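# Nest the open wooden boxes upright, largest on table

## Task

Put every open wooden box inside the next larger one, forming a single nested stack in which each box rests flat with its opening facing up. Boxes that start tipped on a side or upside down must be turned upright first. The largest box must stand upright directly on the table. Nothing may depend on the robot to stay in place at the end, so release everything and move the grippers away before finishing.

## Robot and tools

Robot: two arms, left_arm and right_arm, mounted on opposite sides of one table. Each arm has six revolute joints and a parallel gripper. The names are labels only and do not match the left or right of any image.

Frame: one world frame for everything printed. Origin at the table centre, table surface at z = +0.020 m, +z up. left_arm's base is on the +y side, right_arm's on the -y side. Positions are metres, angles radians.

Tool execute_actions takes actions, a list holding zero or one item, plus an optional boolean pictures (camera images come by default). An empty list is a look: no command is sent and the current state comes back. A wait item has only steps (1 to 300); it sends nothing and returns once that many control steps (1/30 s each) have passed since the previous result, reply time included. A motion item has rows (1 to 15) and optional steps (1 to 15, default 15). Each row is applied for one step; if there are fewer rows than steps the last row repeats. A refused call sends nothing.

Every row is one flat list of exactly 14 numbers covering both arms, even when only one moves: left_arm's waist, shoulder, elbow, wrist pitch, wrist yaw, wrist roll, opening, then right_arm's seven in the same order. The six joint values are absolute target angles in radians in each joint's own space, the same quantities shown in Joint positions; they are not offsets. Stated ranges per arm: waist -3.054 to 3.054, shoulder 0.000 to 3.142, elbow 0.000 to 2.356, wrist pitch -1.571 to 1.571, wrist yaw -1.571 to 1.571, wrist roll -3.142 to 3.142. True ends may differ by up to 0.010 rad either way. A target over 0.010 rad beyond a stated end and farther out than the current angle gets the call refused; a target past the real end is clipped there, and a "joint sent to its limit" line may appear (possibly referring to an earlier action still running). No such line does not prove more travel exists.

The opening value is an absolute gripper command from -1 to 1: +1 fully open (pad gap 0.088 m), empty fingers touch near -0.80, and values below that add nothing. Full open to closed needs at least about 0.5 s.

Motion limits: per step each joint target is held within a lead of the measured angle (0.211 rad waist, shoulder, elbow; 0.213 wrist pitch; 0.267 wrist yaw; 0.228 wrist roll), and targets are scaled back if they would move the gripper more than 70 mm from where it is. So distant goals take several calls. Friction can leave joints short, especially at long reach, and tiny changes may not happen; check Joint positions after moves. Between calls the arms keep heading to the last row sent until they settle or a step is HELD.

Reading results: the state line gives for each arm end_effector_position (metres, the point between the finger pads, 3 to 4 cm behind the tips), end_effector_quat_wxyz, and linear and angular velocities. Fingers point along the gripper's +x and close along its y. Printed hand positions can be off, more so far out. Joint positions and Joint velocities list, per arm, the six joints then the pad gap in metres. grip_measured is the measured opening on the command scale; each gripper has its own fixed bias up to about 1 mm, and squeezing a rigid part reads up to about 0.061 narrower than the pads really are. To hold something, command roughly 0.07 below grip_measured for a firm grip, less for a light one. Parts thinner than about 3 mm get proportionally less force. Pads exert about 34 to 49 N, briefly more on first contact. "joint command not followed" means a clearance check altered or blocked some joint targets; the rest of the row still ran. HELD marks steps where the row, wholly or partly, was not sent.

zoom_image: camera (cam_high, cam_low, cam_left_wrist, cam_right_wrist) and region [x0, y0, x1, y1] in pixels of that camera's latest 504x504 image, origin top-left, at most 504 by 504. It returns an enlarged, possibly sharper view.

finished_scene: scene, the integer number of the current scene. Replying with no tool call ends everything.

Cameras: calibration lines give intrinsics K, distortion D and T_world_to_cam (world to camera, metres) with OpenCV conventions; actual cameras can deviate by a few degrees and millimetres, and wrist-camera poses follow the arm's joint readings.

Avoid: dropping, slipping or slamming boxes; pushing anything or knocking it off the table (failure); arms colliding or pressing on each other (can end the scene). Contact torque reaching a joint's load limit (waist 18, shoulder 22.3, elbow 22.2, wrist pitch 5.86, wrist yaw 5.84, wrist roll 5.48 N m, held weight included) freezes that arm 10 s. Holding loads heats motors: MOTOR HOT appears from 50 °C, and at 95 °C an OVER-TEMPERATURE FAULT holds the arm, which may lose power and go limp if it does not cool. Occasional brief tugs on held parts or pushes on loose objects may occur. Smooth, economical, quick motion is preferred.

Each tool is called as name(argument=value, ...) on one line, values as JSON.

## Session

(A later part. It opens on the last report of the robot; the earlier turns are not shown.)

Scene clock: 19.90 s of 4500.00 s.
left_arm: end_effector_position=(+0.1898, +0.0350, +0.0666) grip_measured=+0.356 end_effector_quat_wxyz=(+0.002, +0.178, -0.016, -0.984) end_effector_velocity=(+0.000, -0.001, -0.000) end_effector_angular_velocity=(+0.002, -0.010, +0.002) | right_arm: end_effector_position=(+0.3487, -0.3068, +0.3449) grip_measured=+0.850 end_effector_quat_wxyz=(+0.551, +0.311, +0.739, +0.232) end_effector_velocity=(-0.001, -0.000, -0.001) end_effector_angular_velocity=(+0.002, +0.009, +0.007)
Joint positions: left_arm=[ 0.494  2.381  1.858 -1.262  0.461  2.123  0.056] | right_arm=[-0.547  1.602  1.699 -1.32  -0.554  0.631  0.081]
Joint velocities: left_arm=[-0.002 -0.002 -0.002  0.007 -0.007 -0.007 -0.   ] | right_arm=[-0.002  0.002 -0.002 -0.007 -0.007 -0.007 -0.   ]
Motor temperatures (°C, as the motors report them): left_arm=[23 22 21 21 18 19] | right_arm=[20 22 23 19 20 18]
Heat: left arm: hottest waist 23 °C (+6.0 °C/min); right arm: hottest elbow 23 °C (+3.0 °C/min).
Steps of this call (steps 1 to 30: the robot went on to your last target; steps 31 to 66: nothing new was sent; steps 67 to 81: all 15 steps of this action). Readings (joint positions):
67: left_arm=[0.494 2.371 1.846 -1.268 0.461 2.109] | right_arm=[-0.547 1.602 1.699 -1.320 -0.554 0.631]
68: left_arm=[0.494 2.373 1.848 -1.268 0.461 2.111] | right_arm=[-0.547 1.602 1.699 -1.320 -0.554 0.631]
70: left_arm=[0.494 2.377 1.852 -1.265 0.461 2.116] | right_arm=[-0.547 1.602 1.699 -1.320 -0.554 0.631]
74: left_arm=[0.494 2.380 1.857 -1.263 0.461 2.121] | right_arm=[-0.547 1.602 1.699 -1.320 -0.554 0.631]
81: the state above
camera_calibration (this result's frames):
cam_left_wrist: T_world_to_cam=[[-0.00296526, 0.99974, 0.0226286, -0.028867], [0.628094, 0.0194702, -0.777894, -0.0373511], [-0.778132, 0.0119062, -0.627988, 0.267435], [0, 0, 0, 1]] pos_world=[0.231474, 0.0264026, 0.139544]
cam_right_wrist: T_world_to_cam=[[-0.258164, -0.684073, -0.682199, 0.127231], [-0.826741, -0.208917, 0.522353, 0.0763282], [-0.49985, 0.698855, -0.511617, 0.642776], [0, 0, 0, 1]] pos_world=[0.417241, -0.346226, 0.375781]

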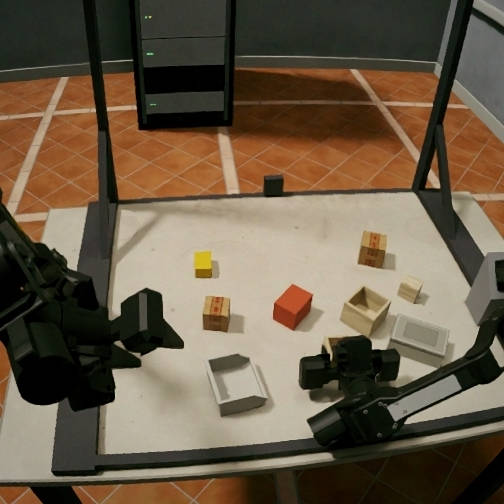

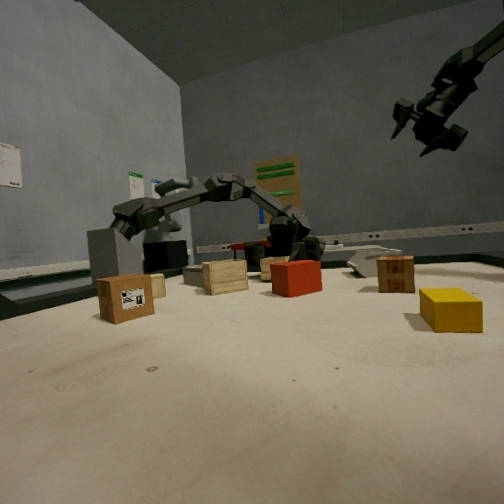

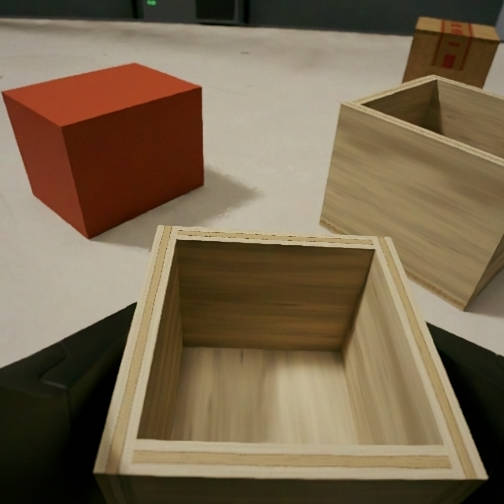

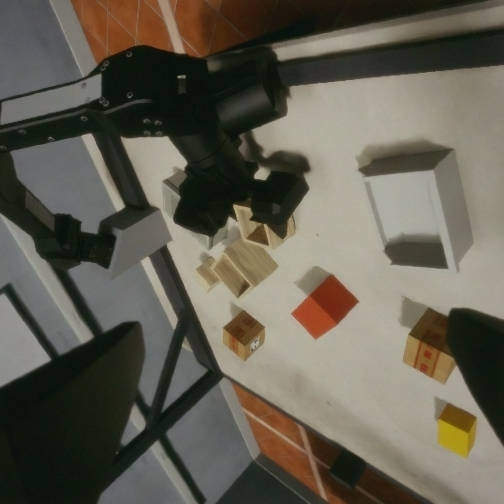

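execute_actions(actions=[{"rows":[[0.494,2.381,1.858,-1.262,0.461,2.123,0.9,-0.547,1.602,1.699,-1.32,-0.554,0.631,0.85]],"steps":10}], pictures=false)

execute_actions(actions=[{"rows":[[0.475,2.35,1.85,-1.277,0.465,2.1,0.9,-0.547,1.602,1.699,-1.32,-0.554,0.631,0.85],[0.457,2.32,1.84,-1.29,0.47,2.075,0.9,-0.547,1.602,1.699,-1.32,-0.554,0.631,0.85],[0.44,2.29,1.83,-1.305,0.474,2.05,0.9,-0.547,1.602,1.699,-1.32,-0.554,0.631,0.85],[0.42,2.26,1.82,-1.32,0.478,2.025,0.9,-0.547,1.602,1.699,-1.32,-0.554,0.631,0.85],[0.40,2.23,1.81,-1.335,0.482,2.0,0.9,-0.547,1.602,1.699,-1.32,-0.554,0.631,0.85],[0.385,2.201,1.806,-1.349,0.486,1.977,0.9,-0.547,1.602,1.699,-1.32,-0.554,0.631,0.85]],"steps":12}])

Scene clock: 21.87 s of 4500.00 s.
left_arm: end_effector_position=(+0.1901, +0.0348, +0.0670) grip_measured=+0.872 end_effector_quat_wxyz=(+0.003, +0.179, -0.017, -0.984) end_effector_velocity=(-0.002, +0.004, +0.000) end_effector_angular_velocity=(+0.001, -0.013, -0.025) | right_arm: end_effector_position=(+0.3487, -0.3068, +0.3449) grip_measured=+0.850 end_effector_quat_wxyz=(+0.551, +0.311, +0.739, +0.232) end_effector_velocity=(-0.002, -0.001, +0.000) end_effector_angular_velocity=(+0.001, +0.015, -0.004)
Joint positions: left_arm=[ 0.494  2.38   1.858 -1.262  0.461  2.123  0.082] | right_arm=[-0.547  1.602  1.699 -1.32  -0.554  0.631  0.081]
Joint velocities: left_arm=[-0.007 -0.002 -0.007 -0.007 -0.022  0.007  0.012] | right_arm=[-0.002 -0.002 -0.002 -0.007 -0.007  0.007 -0.   ]
Motor temperatures (°C, as the motors report them): left_arm=[23 22 21 21 18 19] | right_arm=[20 22 23 19 20 18]
Heat: left arm: hottest waist 23 °C (+5.5 °C/min); right arm: hottest elbow 23 °C (+2.7 °C/min).
Steps of this call (steps 1 to 15: the robot went on to your last target; steps 16 to 49: nothing new was sent; steps 50 to 59: all 10 steps of this action). Readings (joint positions):
50: left_arm=[0.494 2.381 1.858 -1.262 0.461 2.123] | right_arm=[-0.547 1.602 1.699 -1.320 -0.554 0.631]
51: left_arm=[0.494 2.381 1.858 -1.262 0.461 2.123] | right_arm=[-0.547 1.602 1.699 -1.320 -0.554 0.631]
53: left_arm=[0.494 2.380 1.858 -1.262 0.461 2.123] | right_arm=[-0.547 1.602 1.699 -1.320 -0.554 0.631]
57: left_arm=[0.494 2.380 1.858 -1.262 0.461 2.123] | right_arm=[-0.547 1.602 1.699 -1.320 -0.554 0.631]
59: the state above

Scene clock: 22.27 s of 4500.00 s.
left_arm: end_effector_position=(+0.1903, +0.0366, +0.1495) grip_measured=+0.896 end_effector_quat_wxyz=(+0.003, +0.177, -0.010, -0.984) end_effector_velocity=(+0.026, +0.007, +0.035) end_effector_angular_velocity=(+0.045, -0.027, +0.065) | right_arm: end_effector_position=(+0.3487, -0.3068, +0.3449) grip_measured=+0.850 end_effector_quat_wxyz=(+0.551, +0.311, +0.739, +0.232) end_effector_velocity=(-0.001, -0.002, -0.001) end_effector_angular_velocity=(-0.009, -0.002, +0.003)
Joint positions: left_arm=[ 0.383  2.205  1.816 -1.343  0.484  1.987  0.083] | right_arm=[-0.547  1.602  1.699 -1.32  -0.554  0.631  0.081]
Joint velocities: left_arm=[-0.002 -0.115 -0.002 -0.051 -0.007 -0.095  0.   ] | right_arm=[-0.002 -0.002 -0.002 -0.007  0.007 -0.007 -0.   ]
Motor temperatures (°C, as the motors report them): left_arm=[23 22 21 21 18 19] | right_arm=[20 22 23 19 20 18]
Heat: left arm: hottest waist 23 °C (+5.4 °C/min); right arm: hottest elbow 23 °C (+2.7 °C/min).
Steps of this call (steps 1 to 12: all 12 steps of this action). Readings (joint positions):
1: left_arm=[0.493 2.376 1.858 -1.262 0.461 2.120] | right_arm=[-0.547 1.602 1.699 -1.320 -0.554 0.631]
2: left_arm=[0.491 2.371 1.857 -1.265 0.461 2.111] | right_arm=[-0.547 1.602 1.699 -1.320 -0.554 0.631]
4: left_arm=[0.478 2.349 1.842 -1.285 0.461 2.079] | right_arm=[-0.547 1.602 1.699 -1.320 -0.554 0.631]
8: left_arm=[0.413 2.259 1.816 -1.331 0.477 2.009] | right_arm=[-0.547 1.602 1.699 -1.320 -0.554 0.631]
12: the state above
camera_calibration (this result's frames):
cam_left_wrist: T_world_to_cam=[[-0.00665027, 0.999358, 0.0352137, -0.0335175], [0.625738, 0.0316269, -0.779392, 0.0269883], [-0.780005, 0.0168514, -0.625546, 0.319675], [0, 0, 0, 1]] pos_world=[0.232238, 0.0272554, 0.222186]
cam_right_wrist: T_world_to_cam=[[-0.258164, -0.684073, -0.682199, 0.127231], [-0.826741, -0.208917, 0.522353, 0.0763282], [-0.49985, 0.698855, -0.511617, 0.642776], [0, 0, 0, 1]] pos_world=[0.417241, -0.346226, 0.375781]

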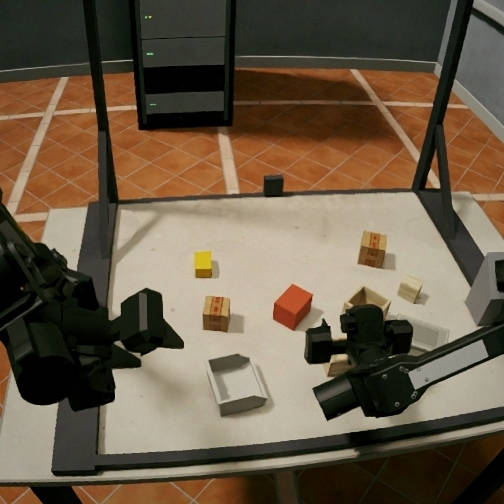

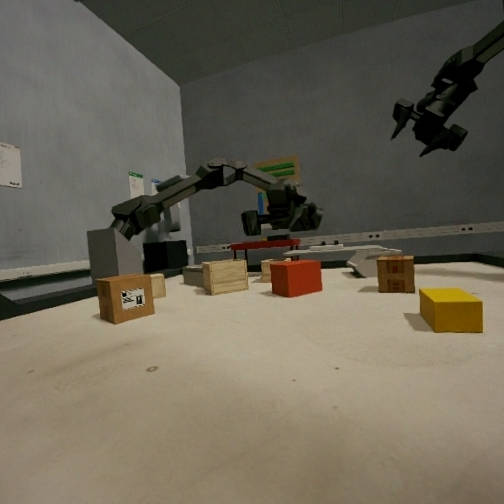

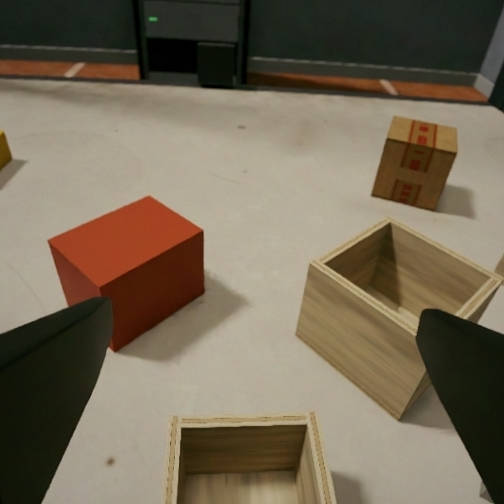

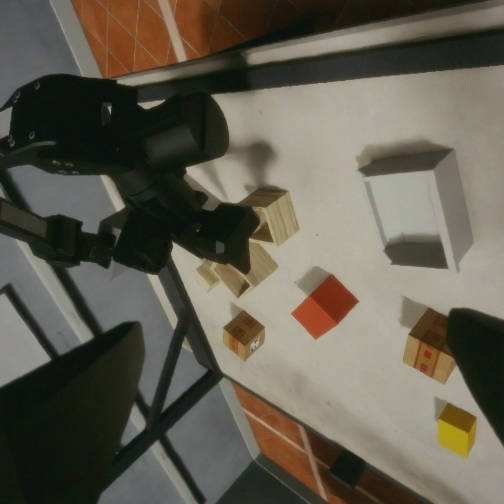

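execute_actions(actions=[{"rows":[[0.34,2.18,1.79,-1.33,0.42,1.95,0.8,-0.547,1.602,1.699,-1.32,-0.554,0.631,0.85],[0.29,2.16,1.77,-1.31,0.34,1.92,0.6,-0.547,1.602,1.699,-1.32,-0.554,0.631,0.85],[0.24,2.14,1.75,-1.29,0.26,1.88,0.4,-0.547,1.602,1.699,-1.32,-0.554,0.631,0.85],[0.19,2.12,1.73,-1.27,0.18,1.85,0.2,-0.547,1.602,1.699,-1.32,-0.554,0.631,0.85],[0.14,2.11,1.71,-1.25,0.10,1.81,0,-0.547,1.602,1.699,-1.32,-0.554,0.631,0.85],[0.09,2.11,1.69,-1.22,0.02,1.78,-0.2,-0.547,1.602,1.699,-1.32,-0.554,0.631,0.85],[0.05,2.11,1.67,-1.2,-0.06,1.74,-0.4,-0.547,1.602,1.699,-1.32,-0.554,0.631,0.85],[0.02,2.11,1.65,-1.17,-0.14,1.71,-0.5,-0.547,1.602,1.699,-1.32,-0.554,0.631,0.85],[0,2.11,1.63,-1.15,-0.22,1.67,-0.5,-0.547,1.602,1.699,-1.32,-0.554,0.631,0.85],[-0.02,2.115,1.61,-1.12,-0.30,1.64,-0.5,-0.547,1.602,1.699,-1.32,-0.554,0.631,0.85],[-0.035,2.12,1.6,-1.1,-0.39,1.6,-0.5,-0.547,1.602,1.699,-1.32,-0.554,0.631,0.85],[-0.035,2.13,1.58,-1.07,-0.48,1.57,-0.5,-0.547,1.602,1.699,-1.32,-0.554,0.631,0.85],[-0.035,2.14,1.57,-1.05,-0.56,1.54,-0.5,-0.547,1.602,1.699,-1.32,-0.554,0.631,0.85],[-0.035,2.145,1.555,-1.02,-0.64,1.51,-0.5,-0.547,1.602,1.699,-1.32,-0.554,0.631,0.85],[-0.035,2.15,1.545,-1.003,-0.711,1.485,-0.5,-0.547,1.602,1.699,-1.32,-0.554,0.631,0.85]]}], pictures=false)

execute_actions(actions=[{"steps":12}])

Scene clock: 25.17 s of 4500.00 s.
left_arm: end_effector_position=(+0.1393, +0.0358, +0.1473) grip_measured=-0.447 end_effector_quat_wxyz=(-0.039, +0.588, -0.022, -0.808) end_effector_velocity=(+0.185, -0.034, -0.202) end_effector_angular_velocity=(-0.019, -2.075, +0.873) | right_arm: end_effector_position=(+0.3487, -0.3068, +0.3449) grip_measured=+0.850 end_effector_quat_wxyz=(+0.551, +0.311, +0.739, +0.232) end_effector_velocity=(-0.003, -0.002, +0.001) end_effector_angular_velocity=(-0.003, +0.023, -0.001)
Joint positions: left_arm=[-0.034  2.131  1.589 -1.071 -0.395  1.571  0.017] | right_arm=[-0.547  1.602  1.699 -1.32  -0.554  0.631  0.081]
Joint velocities: left_arm=[-0.032  0.129 -0.422  0.667 -2.059 -0.886 -0.029] | right_arm=[-0.002 -0.002  0.002 -0.022 -0.007  0.007 -0.   ]
Motor temperatures (°C, as the motors report them): left_arm=[24 23 21 21 18 19] | right_arm=[20 23 24 19 20 18]
Heat: left arm: hottest waist 24 °C (+7.2 °C/min); right arm: hottest elbow 24 °C (+4.8 °C/min).
Steps of this call (steps 1 to 15: the robot went on to your last target; steps 16 to 72: nothing new was sent; steps 73 to 87: all 15 steps of this action). Readings (joint positions):
73: left_arm=[0.384 2.203 1.808 -1.346 0.475 1.974] | right_arm=[-0.547 1.602 1.699 -1.320 -0.554 0.631]
74: left_arm=[0.376 2.198 1.802 -1.338 0.444 1.962] | right_arm=[-0.547 1.602 1.699 -1.320 -0.554 0.631]
76: left_arm=[0.330 2.178 1.777 -1.312 0.340 1.919] | right_arm=[-0.547 1.602 1.699 -1.320 -0.554 0.631]
80: left_arm=[0.143 2.133 1.711 -1.236 0.077 1.801] | right_arm=[-0.547 1.602 1.699 -1.320 -0.554 0.631]
87: the state above

Scene clock: 25.57 s of 4500.00 s.
left_arm: end_effector_position=(+0.1763, +0.0313, +0.1278) grip_measured=-0.496 end_effector_quat_wxyz=(+0.000, +0.705, +0.003, -0.710) end_effector_velocity=(+0.010, +0.002, -0.002) end_effector_angular_velocity=(-0.002, -0.081, +0.030) | right_arm: end_effector_position=(+0.3487, -0.3068, +0.3449) grip_measured=+0.850 end_effector_quat_wxyz=(+0.551, +0.311, +0.739, +0.232) end_effector_velocity=(-0.005, -0.001, +0.002) end_effector_angular_velocity=(+0.011, +0.023, +0.012)
Joint positions: left_arm=[-0.029  2.145  1.552 -1.007 -0.701  1.489  0.015] | right_arm=[-0.547  1.602  1.699 -1.32  -0.554  0.631  0.081]
Joint velocities: left_arm=[-0.002 -0.002 -0.017  0.007 -0.081 -0.037 -0.001] | right_arm=[-0.002 -0.002 -0.002 -0.022 -0.022 -0.007 -0.   ]
Motor temperatures (°C, as the motors report them): left_arm=[24 23 21 21 18 19] | right_arm=[20 23 24 19 20 18]
Heat: left arm: hottest waist 24 °C (+7.0 °C/min); right arm: hottest elbow 24 °C (+4.7 °C/min).
Steps of this call (steps 1 to 12: the robot went on to your last target). Readings (joint positions):
1: left_arm=[-0.034 2.135 1.577 -1.051 -0.465 1.547] | right_arm=[-0.547 1.602 1.699 -1.320 -0.554 0.631]
2: left_arm=[-0.032 2.140 1.568 -1.038 -0.531 1.530] | right_arm=[-0.547 1.602 1.699 -1.320 -0.554 0.631]
4: left_arm=[-0.029 2.145 1.557 -1.024 -0.619 1.509] | right_arm=[-0.547 1.602 1.699 -1.320 -0.554 0.631]
8: left_arm=[-0.029 2.145 1.553 -1.010 -0.684 1.493] | right_arm=[-0.547 1.602 1.699 -1.320 -0.554 0.631]
12: the state above
camera_calibration (this result's frames):
cam_left_wrist: T_world_to_cam=[[-0.0580537, 0.998105, 0.020413, -0.0165527], [0.949786, 0.0489226, 0.309053, -0.177714], [0.307468, 0.0373296, -0.950826, 0.144434], [0, 0, 0, 1]] pos_world=[0.123421, 0.0198239, 0.192593]
cam_right_wrist: T_world_to_cam=[[-0.258164, -0.684073, -0.682199, 0.127231], [-0.826741, -0.208917, 0.522353, 0.0763282], [-0.49985, 0.698855, -0.511617, 0.642776], [0, 0, 0, 1]] pos_world=[0.417241, -0.346226, 0.375781]

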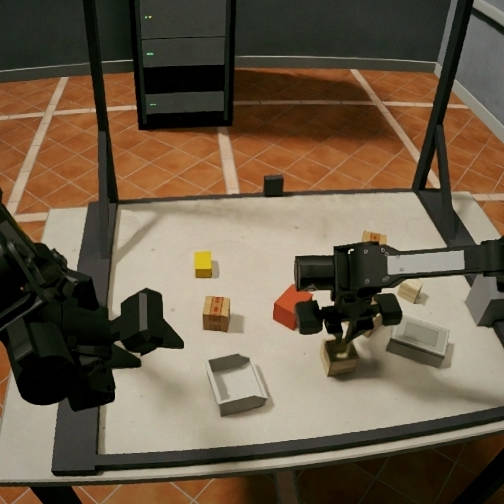

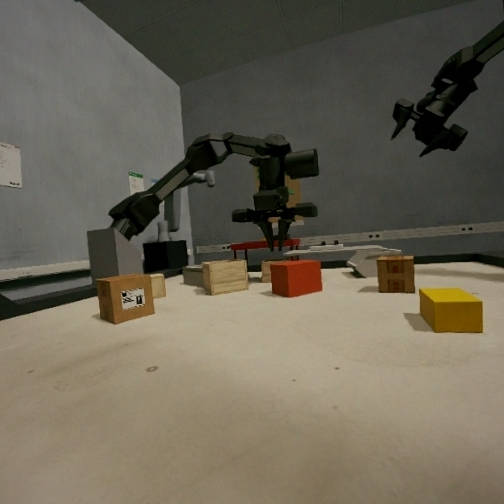

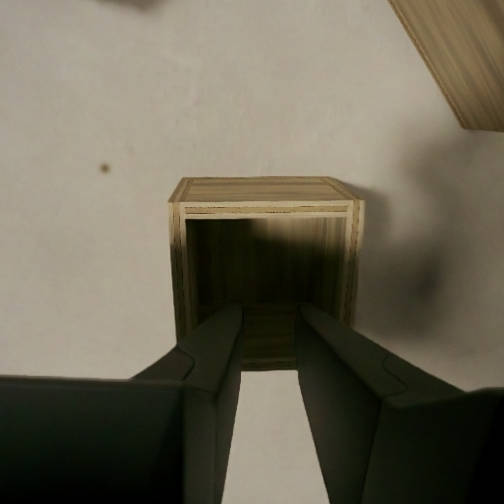

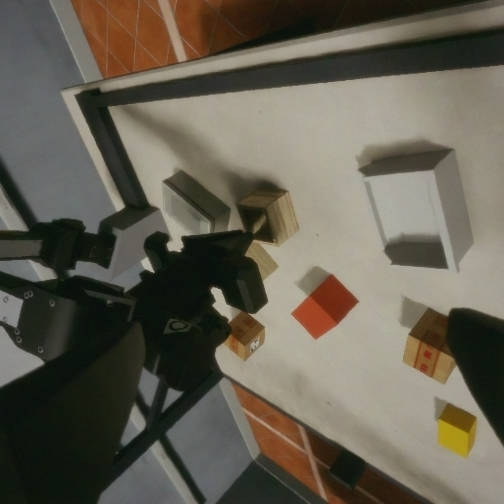

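execute_actions(actions=[{"rows":[[-0.022,2.157,1.53,-0.972,-0.711,1.5,-0.5,-0.547,1.602,1.699,-1.32,-0.554,0.631,0.85],[-0.01,2.164,1.516,-0.94,-0.711,1.52,-0.5,-0.547,1.602,1.699,-1.32,-0.554,0.631,0.85],[0.002,2.171,1.502,-0.91,-0.711,1.535,-0.5,-0.547,1.602,1.699,-1.32,-0.554,0.631,0.85],[0.014,2.178,1.488,-0.88,-0.711,1.55,-0.5,-0.547,1.602,1.699,-1.32,-0.554,0.631,0.85],[0.026,2.185,1.474,-0.85,-0.711,1.57,-0.5,-0.547,1.602,1.699,-1.32,-0.554,0.631,0.85],[0.038,2.191,1.46,-0.817,-0.711,1.587,-0.5,-0.547,1.602,1.699,-1.32,-0.554,0.631,0.85]],"steps":13}], pictures=false)

execute_actions(actions=[{"rows":[[0.038,2.191,1.46,-0.817,-0.711,1.587,-0.4,-0.547,1.602,1.699,-1.32,-0.554,0.631,0.85],[0.038,2.191,1.46,-0.817,-0.711,1.587,-0.3,-0.547,1.602,1.699,-1.32,-0.554,0.631,0.85],[0.038,2.191,1.46,-0.817,-0.711,1.587,-0.2,-0.547,1.602,1.699,-1.32,-0.554,0.631,0.85],[0.038,2.191,1.46,-0.817,-0.711,1.587,-0.1,-0.547,1.602,1.699,-1.32,-0.554,0.631,0.85],[0.038,2.191,1.46,-0.817,-0.711,1.587,0.0,-0.547,1.602,1.699,-1.32,-0.554,0.631,0.85]],"steps":14}])

Scene clock: 26.97 s of 4500.00 s.
left_arm: end_effector_position=(+0.1747, +0.0333, +0.0820) grip_measured=-0.497 end_effector_quat_wxyz=(-0.005, +0.707, +0.004, -0.707) end_effector_velocity=(-0.002, -0.015, +0.003) end_effector_angular_velocity=(-0.069, -0.008, +0.006) | right_arm: end_effector_position=(+0.3487, -0.3068, +0.3449) grip_measured=+0.850 end_effector_quat_wxyz=(+0.551, +0.311, +0.739, +0.232) end_effector_velocity=(-0.001, -0.001, +0.002) end_effector_angular_velocity=(+0.006, +0.000, +0.004)
Joint positions: left_arm=[ 0.041  2.189  1.465 -0.828 -0.708  1.58   0.015] | right_arm=[-0.547  1.602  1.699 -1.32  -0.554  0.631  0.081]
Joint velocities: left_arm=[-0.012 -0.002 -0.002  0.081 -0.007  0.037 -0.   ] | right_arm=[-0.002 -0.002  0.002 -0.007 -0.007 -0.007 -0.   ]
Motor temperatures (°C, as the motors report them): left_arm=[24 23 21 21 18 19] | right_arm=[20 23 24 19 20 18]
Heat: left arm: hottest waist 24 °C (+6.7 °C/min); right arm: hottest elbow 24 °C (+4.4 °C/min).
Steps of this call (steps 1 to 29: the robot went on to your last target; steps 30 to 42: all 13 steps of this action). Readings (joint positions):
30: left_arm=[-0.029 2.146 1.549 -1.001 -0.708 1.488] | right_arm=[-0.547 1.602 1.699 -1.320 -0.554 0.631]
31: left_arm=[-0.028 2.146 1.544 -0.987 -0.708 1.493] | right_arm=[-0.547 1.602 1.699 -1.320 -0.554 0.631]
33: left_arm=[-0.019 2.151 1.528 -0.945 -0.708 1.514] | right_arm=[-0.547 1.602 1.699 -1.320 -0.554 0.631]
37: left_arm=[0.022 2.176 1.485 -0.858 -0.708 1.563] | right_arm=[-0.547 1.602 1.699 -1.320 -0.554 0.631]
42: the state above

Scene clock: 27.43 s of 4500.00 s.
left_arm: end_effector_position=(+0.1748, +0.0318, +0.0821) grip_measured=-0.236 end_effector_quat_wxyz=(-0.002, +0.707, +0.002, -0.707) end_effector_velocity=(+0.004, +0.002, -0.000) end_effector_angular_velocity=(+0.007, -0.022, +0.004) | right_arm: end_effector_position=(+0.3487, -0.3068, +0.3449) grip_measured=+0.850 end_effector_quat_wxyz=(+0.551, +0.311, +0.739, +0.232) end_effector_velocity=(+0.001, -0.001, -0.001) end_effector_angular_velocity=(+0.007, -0.003, -0.001)
Joint positions: left_arm=[ 0.041  2.189  1.465 -0.819 -0.709  1.585  0.027] | right_arm=[-0.547  1.602  1.699 -1.32  -0.554  0.631  0.081]
Joint velocities: left_arm=[ 0.002 -0.002 -0.002 -0.007 -0.022 -0.007 -0.   ] | right_arm=[-0.007 -0.002 -0.007  0.007 -0.007 -0.007 -0.   ]
Motor temperatures (°C, as the motors report them): left_arm=[24 23 21 21 18 19] | right_arm=[20 23 24 19 20 18]
Heat: left arm: hottest waist 24 °C (+6.6 °C/min); right arm: hottest elbow 24 °C (+4.4 °C/min).
Steps of this call (steps 1 to 14: all 14 steps of this action). Readings (joint positions):
1: left_arm=[0.041 2.189 1.465 -0.825 -0.708 1.582] | right_arm=[-0.547 1.602 1.699 -1.320 -0.554 0.631]
2: left_arm=[0.041 2.189 1.465 -0.822 -0.708 1.582] | right_arm=[-0.547 1.602 1.699 -1.320 -0.554 0.631]
4: left_arm=[0.041 2.189 1.465 -0.822 -0.708 1.583] | right_arm=[-0.547 1.602 1.699 -1.320 -0.554 0.631]
8: left_arm=[0.041 2.189 1.465 -0.819 -0.709 1.584] | right_arm=[-0.547 1.602 1.699 -1.320 -0.554 0.631]
14: the state above
camera_calibration (this result's frames):
cam_left_wrist: T_world_to_cam=[[-0.0523903, 0.998404, 0.02109, -0.0171985], [0.947458, 0.0430213, 0.316975, -0.162237], [0.315561, 0.0365882, -0.948199, 0.0998251], [0, 0, 0, 1]] pos_world=[0.121311, 0.0204982, 0.146442]
cam_right_wrist: T_world_to_cam=[[-0.258164, -0.684073, -0.682199, 0.127231], [-0.826741, -0.208917, 0.522353, 0.0763282], [-0.49985, 0.698855, -0.511617, 0.642776], [0, 0, 0, 1]] pos_world=[0.417241, -0.346226, 0.375781]

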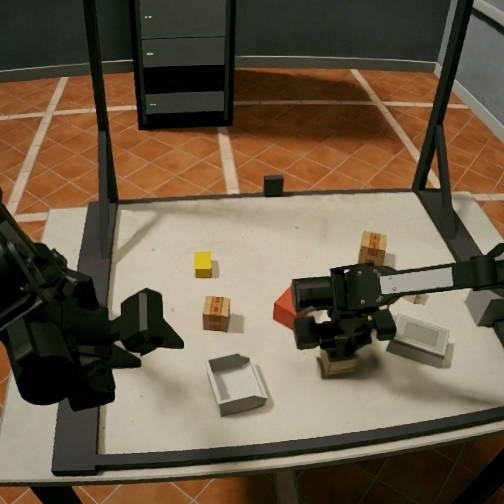

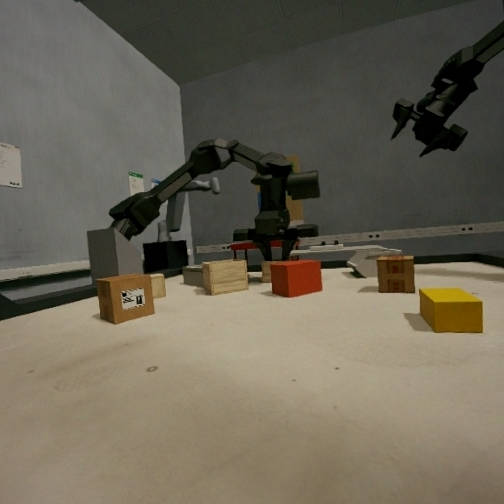

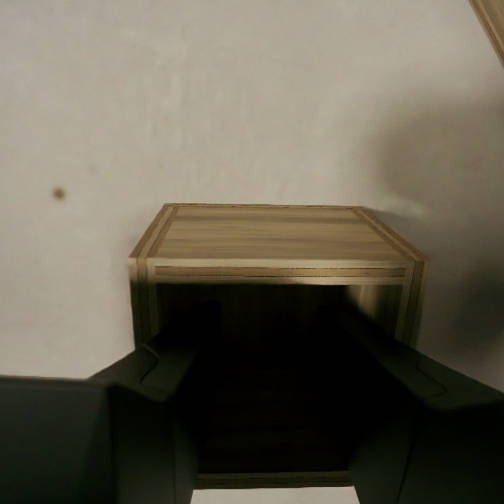

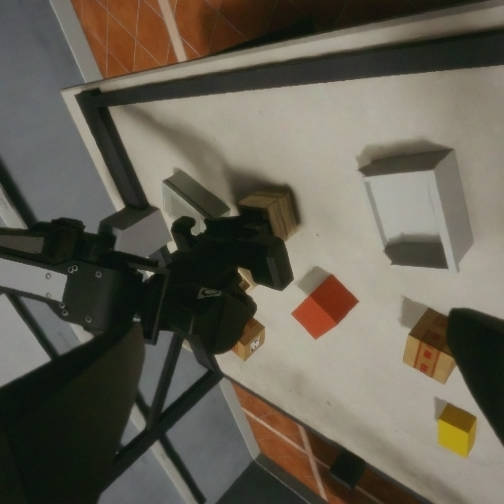

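execute_actions(actions=[{"rows":[[0.024,2.182,1.48,-0.85,-0.709,1.57,-0.15,-0.547,1.602,1.699,-1.32,-0.554,0.631,0.85],[0.01,2.173,1.5,-0.885,-0.709,1.55,-0.15,-0.547,1.602,1.699,-1.32,-0.554,0.631,0.85],[-0.005,2.164,1.515,-0.92,-0.709,1.53,-0.15,-0.547,1.602,1.699,-1.32,-0.554,0.631,0.85],[-0.02,2.155,1.53,-0.96,-0.709,1.51,-0.15,-0.547,1.602,1.699,-1.32,-0.554,0.631,0.85],[-0.035,2.145,1.55,-1.0,-0.709,1.49,-0.15,-0.547,1.602,1.699,-1.32,-0.554,0.631,0.85],[-0.05,2.14,1.575,-1.045,-0.709,1.46,-0.15,-0.547,1.602,1.699,-1.32,-0.554,0.631,0.85],[-0.068,2.133,1.6,-1.09,-0.709,1.42,-0.15,-0.547,1.602,1.699,-1.32,-0.554,0.631,0.85],[-0.088,2.125,1.63,-1.135,-0.706,1.36,-0.15,-0.547,1.602,1.699,-1.32,-0.554,0.631,0.85],[-0.088,2.125,1.63,-1.135,-0.706,1.3,-0.15,-0.547,1.602,1.699,-1.32,-0.554,0.631,0.85],[-0.088,2.125,1.63,-1.135,-0.706,1.24,-0.15,-0.547,1.602,1.699,-1.32,-0.554,0.631,0.85],[-0.088,2.125,1.63,-1.135,-0.706,1.18,-0.15,-0.547,1.602,1.699,-1.32,-0.554,0.631,0.85],[-0.088,2.125,1.63,-1.135,-0.706,1.12,-0.15,-0.547,1.602,1.699,-1.32,-0.554,0.631,0.85]],"steps":12}], pictures=false)

execute_actions(actions=[{"rows":[[-0.11,2.12,1.595,-1.12,-0.702,1.06,-0.15,-0.547,1.602,1.699,-1.32,-0.554,0.631,0.85],[-0.135,2.115,1.56,-1.105,-0.698,1.0,-0.15,-0.547,1.602,1.699,-1.32,-0.554,0.631,0.85],[-0.16,2.11,1.525,-1.09,-0.694,0.94,-0.15,-0.547,1.602,1.699,-1.32,-0.554,0.631,0.85],[-0.185,2.105,1.49,-1.075,-0.69,0.88,-0.15,-0.547,1.602,1.699,-1.32,-0.554,0.631,0.85],[-0.21,2.1,1.455,-1.06,-0.686,0.82,-0.15,-0.547,1.602,1.699,-1.32,-0.554,0.631,0.85],[-0.235,2.095,1.42,-1.045,-0.682,0.76,-0.15,-0.547,1.602,1.699,-1.32,-0.554,0.631,0.85],[-0.26,2.092,1.385,-1.03,-0.678,0.70,-0.15,-0.547,1.602,1.699,-1.32,-0.554,0.631,0.85],[-0.28,2.09,1.35,-1.015,-0.674,0.64,-0.15,-0.547,1.602,1.699,-1.32,-0.554,0.631,0.85],[-0.295,2.09,1.315,-1.0,-0.67,0.58,-0.15,-0.547,1.602,1.699,-1.32,-0.554,0.631,0.85],[-0.31,2.09,1.28,-0.985,-0.667,0.52,-0.15,-0.547,1.602,1.699,-1.32,-0.554,0.631,0.85],[-0.32,2.09,1.245,-0.97,-0.664,0.45,-0.15,-0.547,1.602,1.699,-1.32,-0.554,0.631,0.85],[-0.327,2.09,1.213,-0.957,-0.663,0.387,-0.15,-0.547,1.602,1.699,-1.32,-0.554,0.631,0.85]],"steps":15}], pictures=false)

execute_actions(actions=[{"steps":10}])

Scene clock: 30.40 s of 4500.00 s.
left_arm: end_effector_position=(+0.1736, +0.0288, +0.1549) grip_measured=-0.236 end_effector_quat_wxyz=(+0.062, +0.705, +0.055, -0.704) end_effector_velocity=(+0.033, -0.032, +0.153) end_effector_angular_velocity=(-0.254, +0.032, +1.563) | right_arm: end_effector_position=(+0.3487, -0.3068, +0.3449) grip_measured=+0.850 end_effector_quat_wxyz=(+0.551, +0.311, +0.739, +0.232) end_effector_velocity=(+0.002, -0.001, -0.001) end_effector_angular_velocity=(-0.005, -0.004, -0.010)
Joint positions: left_arm=[-0.081  2.135  1.61  -1.101 -0.709  1.273  0.027] | right_arm=[-0.547  1.602  1.699 -1.32  -0.554  0.631  0.081]
Joint velocities: left_arm=[-0.183 -0.203  0.256 -0.286 -0.007 -1.59  -0.   ] | right_arm=[-0.002 -0.002 -0.002  0.007  0.007  0.007 -0.   ]
Motor temperatures (°C, as the motors report them): left_arm=[25 23 21 21 18 19] | right_arm=[20 23 24 19 20 18]
Heat: left arm: hottest waist 25 °C (+7.9 °C/min); right arm: hottest elbow 24 °C (+3.9 °C/min).
Steps of this call (steps 1 to 15: the robot went on to your last target; steps 16 to 77: nothing new was sent; steps 78 to 89: all 12 steps of this action). Readings (joint positions):
78: left_arm=[0.040 2.189 1.465 -0.820 -0.709 1.584] | right_arm=[-0.547 1.602 1.699 -1.320 -0.554 0.631]
79: left_arm=[0.038 2.189 1.469 -0.834 -0.709 1.577] | right_arm=[-0.547 1.602 1.699 -1.320 -0.554 0.631]
81: left_arm=[0.027 2.189 1.484 -0.883 -0.709 1.553] | right_arm=[-0.547 1.602 1.699 -1.320 -0.554 0.631]
85: left_arm=[-0.029 2.169 1.549 -1.022 -0.709 1.462] | right_arm=[-0.547 1.602 1.699 -1.320 -0.554 0.631]
89: the state above

Scene clock: 30.90 s of 4500.00 s.
left_arm: end_effector_position=(+0.0742, +0.1082, +0.1508) grip_measured=-0.236 end_effector_quat_wxyz=(+0.229, +0.669, +0.232, -0.668) end_effector_velocity=(-0.037, +0.109, -0.062) end_effector_angular_velocity=(+0.158, -0.075, +0.472) | right_arm: end_effector_position=(+0.3487, -0.3068, +0.3449) grip_measured=+0.850 end_effector_quat_wxyz=(+0.551, +0.311, +0.739, +0.232) end_effector_velocity=(-0.003, -0.001, -0.001) end_effector_angular_velocity=(-0.001, +0.019, -0.003)
Joint positions: left_arm=[-0.318  2.106  1.245 -0.977 -0.666  0.458  0.027] | right_arm=[-0.547  1.602  1.699 -1.32  -0.554  0.631  0.081]
Joint velocities: left_arm=[-0.071 -0.002 -0.418  0.139  0.022 -0.696 -0.   ] | right_arm=[-0.002 -0.002 -0.007 -0.007 -0.007  0.007 -0.   ]
Motor temperatures (°C, as the motors report them): left_arm=[25 23 21 21 18 19] | right_arm=[20 23 24 19 20 18]
Heat: left arm: hottest waist 25 °C (+7.8 °C/min); right arm: hottest elbow 24 °C (+3.9 °C/min).
Steps of this call (steps 1 to 15: all 15 steps of this action). Readings (joint positions):
1: left_arm=[-0.086 2.129 1.613 -1.106 -0.709 1.218] | right_arm=[-0.547 1.602 1.699 -1.320 -0.554 0.631]
2: left_arm=[-0.091 2.123 1.609 -1.107 -0.709 1.162] | right_arm=[-0.547 1.602 1.699 -1.320 -0.554 0.631]
4: left_arm=[-0.113 2.114 1.574 -1.099 -0.708 1.046] | right_arm=[-0.547 1.602 1.699 -1.320 -0.554 0.631]
8: left_arm=[-0.205 2.108 1.451 -1.054 -0.689 0.811] | right_arm=[-0.547 1.602 1.699 -1.320 -0.554 0.631]
15: the state above

Scene clock: 31.23 s of 4500.00 s.
left_arm: end_effector_position=(+0.0729, +0.1127, +0.1477) grip_measured=-0.236 end_effector_quat_wxyz=(+0.250, +0.662, +0.253, -0.659) end_effector_velocity=(+0.000, +0.008, -0.004) end_effector_angular_velocity=(+0.018, -0.018, +0.015) | right_arm: end_effector_position=(+0.3487, -0.3068, +0.3449) grip_measured=+0.850 end_effector_quat_wxyz=(+0.551, +0.311, +0.739, +0.232) end_effector_velocity=(-0.005, -0.003, +0.000) end_effector_angular_velocity=(-0.002, +0.017, +0.010)
Joint positions: left_arm=[-0.32   2.101  1.22  -0.96  -0.666  0.392  0.027] | right_arm=[-0.547  1.602  1.699 -1.32  -0.554  0.631  0.081]
Joint velocities: left_arm=[-0.002  0.002 -0.022 -0.007 -0.007 -0.037 -0.   ] | right_arm=[-0.002 -0.007 -0.007 -0.022 -0.007 -0.007 -0.   ]
Motor temperatures (°C, as the motors report them): left_arm=[25 24 21 21 18 19] | right_arm=[20 23 24 19 20 18]
Heat: left arm: hottest waist 25 °C (+7.7 °C/min); right arm: hottest elbow 24 °C (+3.8 °C/min).
Steps of this call (steps 1 to 10: the robot went on to your last target). Readings (joint positions):
1: left_arm=[-0.319 2.106 1.234 -0.973 -0.666 0.439] | right_arm=[-0.547 1.602 1.699 -1.320 -0.554 0.631]
2: left_arm=[-0.320 2.105 1.228 -0.969 -0.666 0.425] | right_arm=[-0.547 1.602 1.699 -1.320 -0.554 0.631]
4: left_arm=[-0.320 2.103 1.224 -0.963 -0.666 0.407] | right_arm=[-0.547 1.602 1.699 -1.320 -0.554 0.631]
8: left_arm=[-0.320 2.101 1.221 -0.961 -0.666 0.394] | right_arm=[-0.547 1.602 1.699 -1.320 -0.554 0.631]
10: the state above
camera_calibration (this result's frames):
cam_left_wrist: T_world_to_cam=[[-0.703655, 0.710325, 0.0175129, -0.0242001], [0.676865, 0.662604, 0.320638, -0.140632], [0.216153, 0.237473, -0.94704, 0.175715], [0, 0, 0, 1]] pos_world=[0.0401789, 0.0686457, 0.211925]
cam_right_wrist: T_world_to_cam=[[-0.258164, -0.684073, -0.682199, 0.127231], [-0.826741, -0.208917, 0.522353, 0.0763282], [-0.49985, 0.698855, -0.511617, 0.642776], [0, 0, 0, 1]] pos_world=[0.417241, -0.346226, 0.375781]

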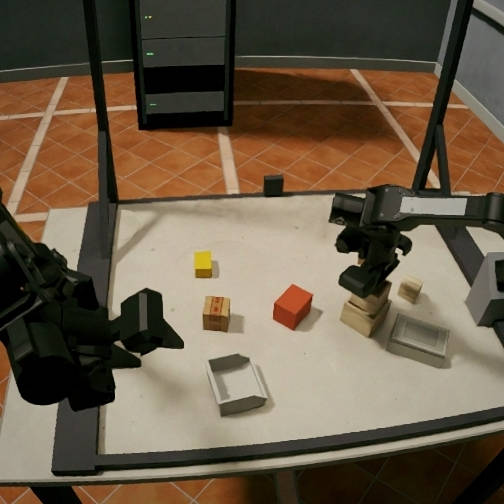

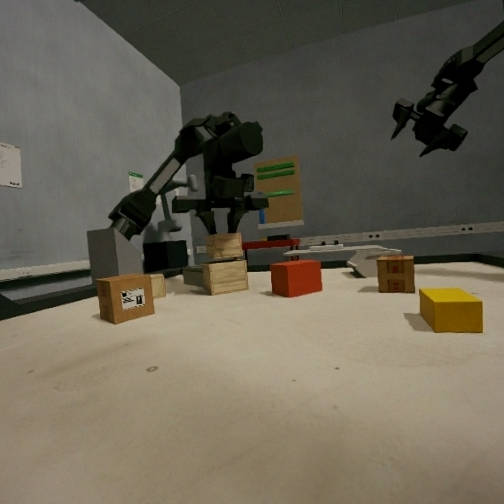

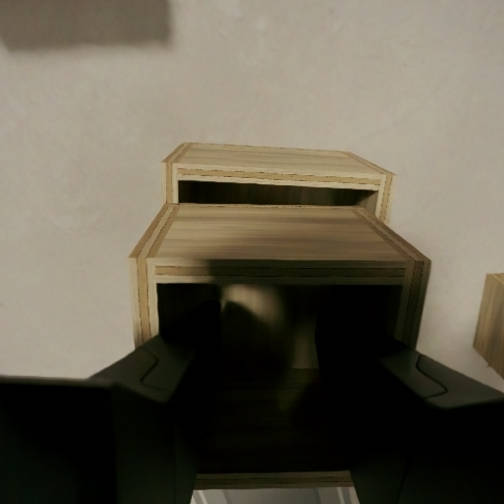

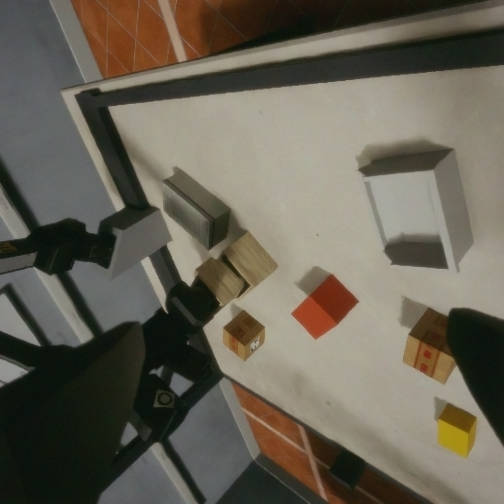

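execute_actions(actions=[{"rows":[[-0.322,2.1,1.205,-0.94,-0.668,0.42,-0.15,-0.547,1.602,1.699,-1.32,-0.554,0.631,0.85],[-0.319,2.109,1.191,-0.918,-0.668,0.444,-0.15,-0.547,1.602,1.699,-1.32,-0.554,0.631,0.85]],"steps":15}])

zoom_image(camera="cam_left_wrist", region=[120,130,440,280])

Scene clock: 32.90 s of 4500.00 s.
left_arm: end_effector_position=(+0.0694, +0.1136, +0.1427) grip_measured=-0.236 end_effector_quat_wxyz=(+0.239, +0.664, +0.237, -0.667) end_effector_velocity=(+0.003, +0.001, -0.000) end_effector_angular_velocity=(+0.004, -0.009, -0.010) | right_arm: end_effector_position=(+0.3487, -0.3068, +0.3449) grip_measured=+0.850 end_effector_quat_wxyz=(+0.551, +0.311, +0.739, +0.232) end_effector_velocity=(+0.001, +0.000, +0.002) end_effector_angular_velocity=(+0.025, -0.012, +0.010)
Joint positions: left_arm=[-0.319  2.103  1.197 -0.921 -0.666  0.441  0.027] | right_arm=[-0.547  1.602  1.699 -1.32  -0.554  0.631  0.081]
Joint velocities: left_arm=[ 0.002 -0.002 -0.002 -0.007 -0.007  0.007 -0.   ] | right_arm=[-0.007 -0.002 -0.002  0.007 -0.022 -0.022 -0.   ]
Motor temperatures (°C, as the motors report them): left_arm=[25 24 21 21 18 19] | right_arm=[20 23 24 19 20 18]
Heat: left arm: hottest waist 25 °C (+7.3 °C/min); right arm: hottest elbow 24 °C (+3.6 °C/min).
Steps of this call (steps 1 to 30: the robot went on to your last target; steps 31 to 35: nothing new was sent; steps 36 to 50: all 15 steps of this action). Readings (joint positions):
36: left_arm=[-0.320 2.101 1.218 -0.957 -0.666 0.393] | right_arm=[-0.547 1.602 1.699 -1.320 -0.554 0.631]
37: left_arm=[-0.320 2.101 1.214 -0.948 -0.666 0.404] | right_arm=[-0.547 1.602 1.699 -1.320 -0.554 0.631]
39: left_arm=[-0.320 2.101 1.206 -0.934 -0.666 0.422] | right_arm=[-0.547 1.602 1.699 -1.320 -0.554 0.631]
43: left_arm=[-0.320 2.103 1.198 -0.924 -0.666 0.436] | right_arm=[-0.547 1.602 1.699 -1.320 -0.554 0.631]
50: the state above
camera_calibration (this result's frames):
cam_left_wrist: T_world_to_cam=[[-0.674784, 0.737882, 0.0140344, -0.0319233], [0.704207, 0.638066, 0.311392, -0.13501], [0.220816, 0.220005, -0.950178, 0.173648], [0, 0, 0, 1]] pos_world=[0.0351891, 0.0714971, 0.207486]
cam_right_wrist: T_world_to_cam=[[-0.258164, -0.684073, -0.682199, 0.127231], [-0.826741, -0.208917, 0.522353, 0.0763282], [-0.49985, 0.698855, -0.511617, 0.642776], [0, 0, 0, 1]] pos_world=[0.417241, -0.346226, 0.375781]

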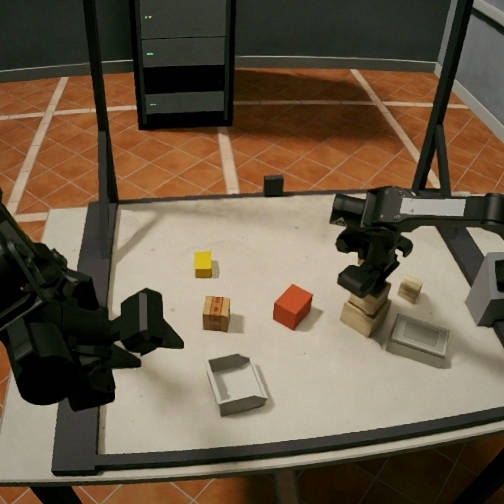

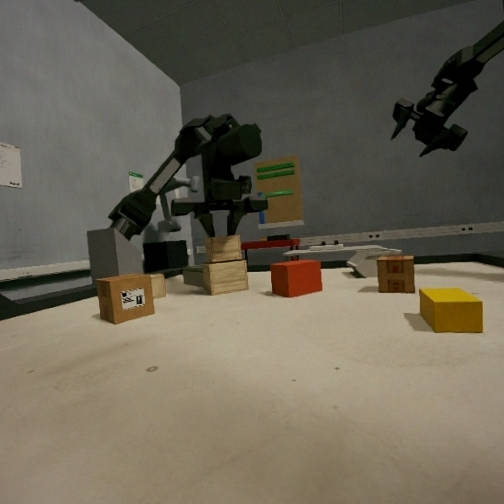

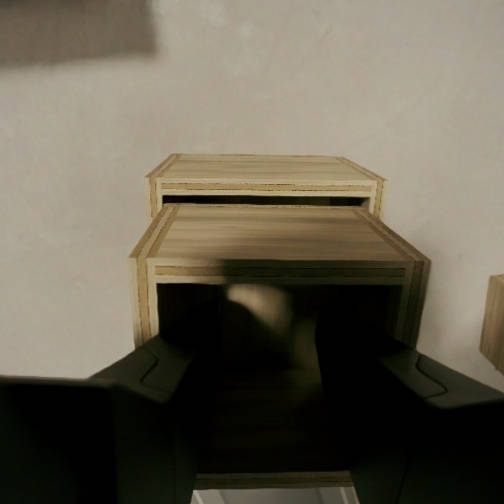

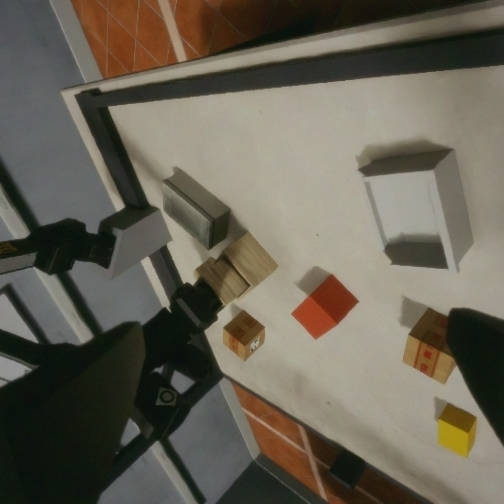

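Region (120, 130, 440, 280) of cam_left_wrist's 504x504 image, scaled by 1.575, with more detail than that image has; it fills the top 236 rows of this view, and the rest is white.

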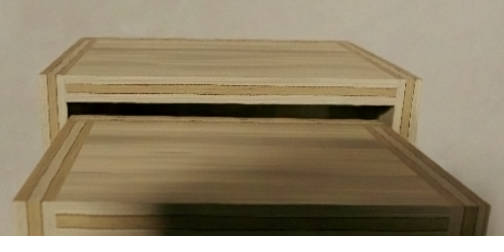

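execute_actions(actions=[{"rows":[[-0.314,2.113,1.186,-0.907,-0.67,0.45,-0.15,-0.547,1.602,1.699,-1.32,-0.554,0.631,0.85],[-0.309,2.116,1.181,-0.896,-0.671,0.455,-0.15,-0.547,1.602,1.699,-1.32,-0.554,0.631,0.85],[-0.305,2.118,1.176,-0.886,-0.672,0.461,-0.15,-0.547,1.602,1.699,-1.32,-0.554,0.631,0.85],[-0.30,2.12,1.171,-0.875,-0.673,0.466,-0.15,-0.547,1.602,1.699,-1.32,-0.554,0.631,0.85],[-0.296,2.123,1.166,-0.864,-0.675,0.472,-0.15,-0.547,1.602,1.699,-1.32,-0.554,0.631,0.85],[-0.292,2.125,1.161,-0.854,-0.676,0.477,-0.15,-0.547,1.602,1.699,-1.32,-0.554,0.631,0.85],[-0.287,2.128,1.156,-0.843,-0.677,0.483,-0.15,-0.547,1.602,1.699,-1.32,-0.554,0.631,0.85],[-0.283,2.13,1.151,-0.832,-0.678,0.488,-0.15,-0.547,1.602,1.699,-1.32,-0.554,0.631,0.85],[-0.278,2.133,1.145,-0.822,-0.68,0.494,-0.15,-0.547,1.602,1.699,-1.32,-0.554,0.631,0.85],[-0.274,2.135,1.14,-0.811,-0.681,0.5,-0.15,-0.547,1.602,1.699,-1.32,-0.554,0.631,0.85]],"steps":15}])

Scene clock: 34.50 s of 4500.00 s.
left_arm: end_effector_position=(+0.0695, +0.1151, +0.1182) grip_measured=-0.236 end_effector_quat_wxyz=(+0.236, +0.667, +0.238, -0.666) end_effector_velocity=(+0.001, -0.002, -0.006) end_effector_angular_velocity=(-0.023, -0.012, +0.000) | right_arm: end_effector_position=(+0.3487, -0.3068, +0.3449) grip_measured=+0.850 end_effector_quat_wxyz=(+0.551, +0.311, +0.739, +0.232) end_effector_velocity=(-0.002, +0.000, +0.002) end_effector_angular_velocity=(+0.008, -0.001, +0.009)
Joint positions: left_arm=[-0.274  2.13   1.147 -0.82  -0.676  0.495  0.027] | right_arm=[-0.547  1.602  1.699 -1.32  -0.554  0.631  0.081]
Joint velocities: left_arm=[ 0.007  0.002 -0.022  0.051 -0.022  0.022 -0.   ] | right_arm=[ 0.002 -0.002  0.002 -0.007 -0.007 -0.007 -0.   ]
Motor temperatures (°C, as the motors report them): left_arm=[25 24 21 21 18 19] | right_arm=[20 23 24 19 20 18]
Heat: left arm: hottest waist 25 °C (+7.0 °C/min); right arm: hottest elbow 24 °C (+3.5 °C/min).
Steps of this call (steps 1 to 15: the robot went on to your last target; steps 16 to 33: nothing new was sent; steps 34 to 48: all 15 steps of this action). Readings (joint positions):
34: left_arm=[-0.319 2.104 1.196 -0.919 -0.666 0.442] | right_arm=[-0.547 1.602 1.699 -1.320 -0.554 0.631]
35: left_arm=[-0.318 2.105 1.194 -0.914 -0.666 0.445] | right_arm=[-0.547 1.602 1.699 -1.320 -0.554 0.631]
37: left_arm=[-0.312 2.108 1.189 -0.900 -0.667 0.452] | right_arm=[-0.547 1.602 1.699 -1.320 -0.554 0.631]
41: left_arm=[-0.295 2.118 1.170 -0.863 -0.671 0.471] | right_arm=[-0.547 1.602 1.699 -1.320 -0.554 0.631]
48: the state above
camera_calibration (this result's frames):
cam_left_wrist: T_world_to_cam=[[-0.671183, 0.741087, 0.0174126, -0.0336782], [0.706344, 0.632238, 0.318359, -0.128754], [0.224923, 0.225977, -0.94781, 0.148743], [0, 0, 0, 1]] pos_world=[0.0348843, 0.0727488, 0.182557]
cam_right_wrist: T_world_to_cam=[[-0.258164, -0.684073, -0.682199, 0.127231], [-0.826741, -0.208917, 0.522353, 0.0763282], [-0.49985, 0.698855, -0.511617, 0.642776], [0, 0, 0, 1]] pos_world=[0.417241, -0.346226, 0.375781]

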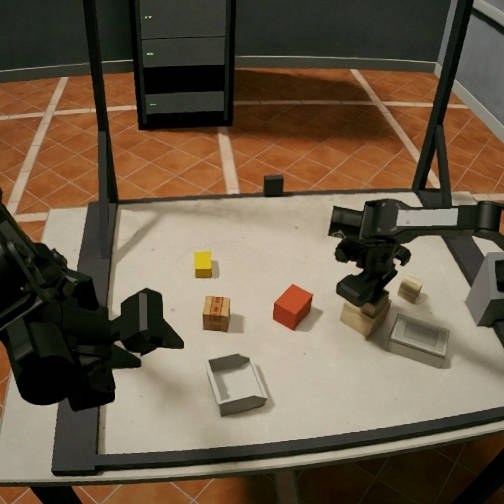

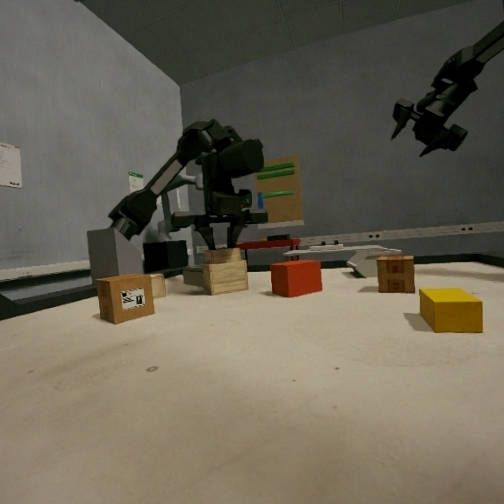

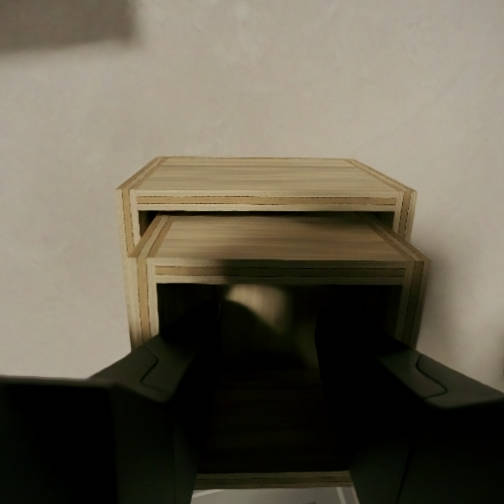

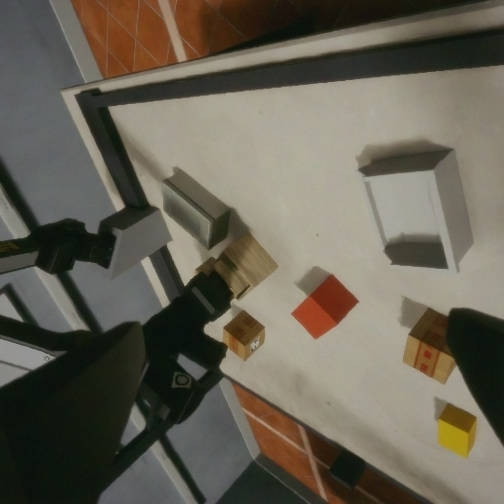

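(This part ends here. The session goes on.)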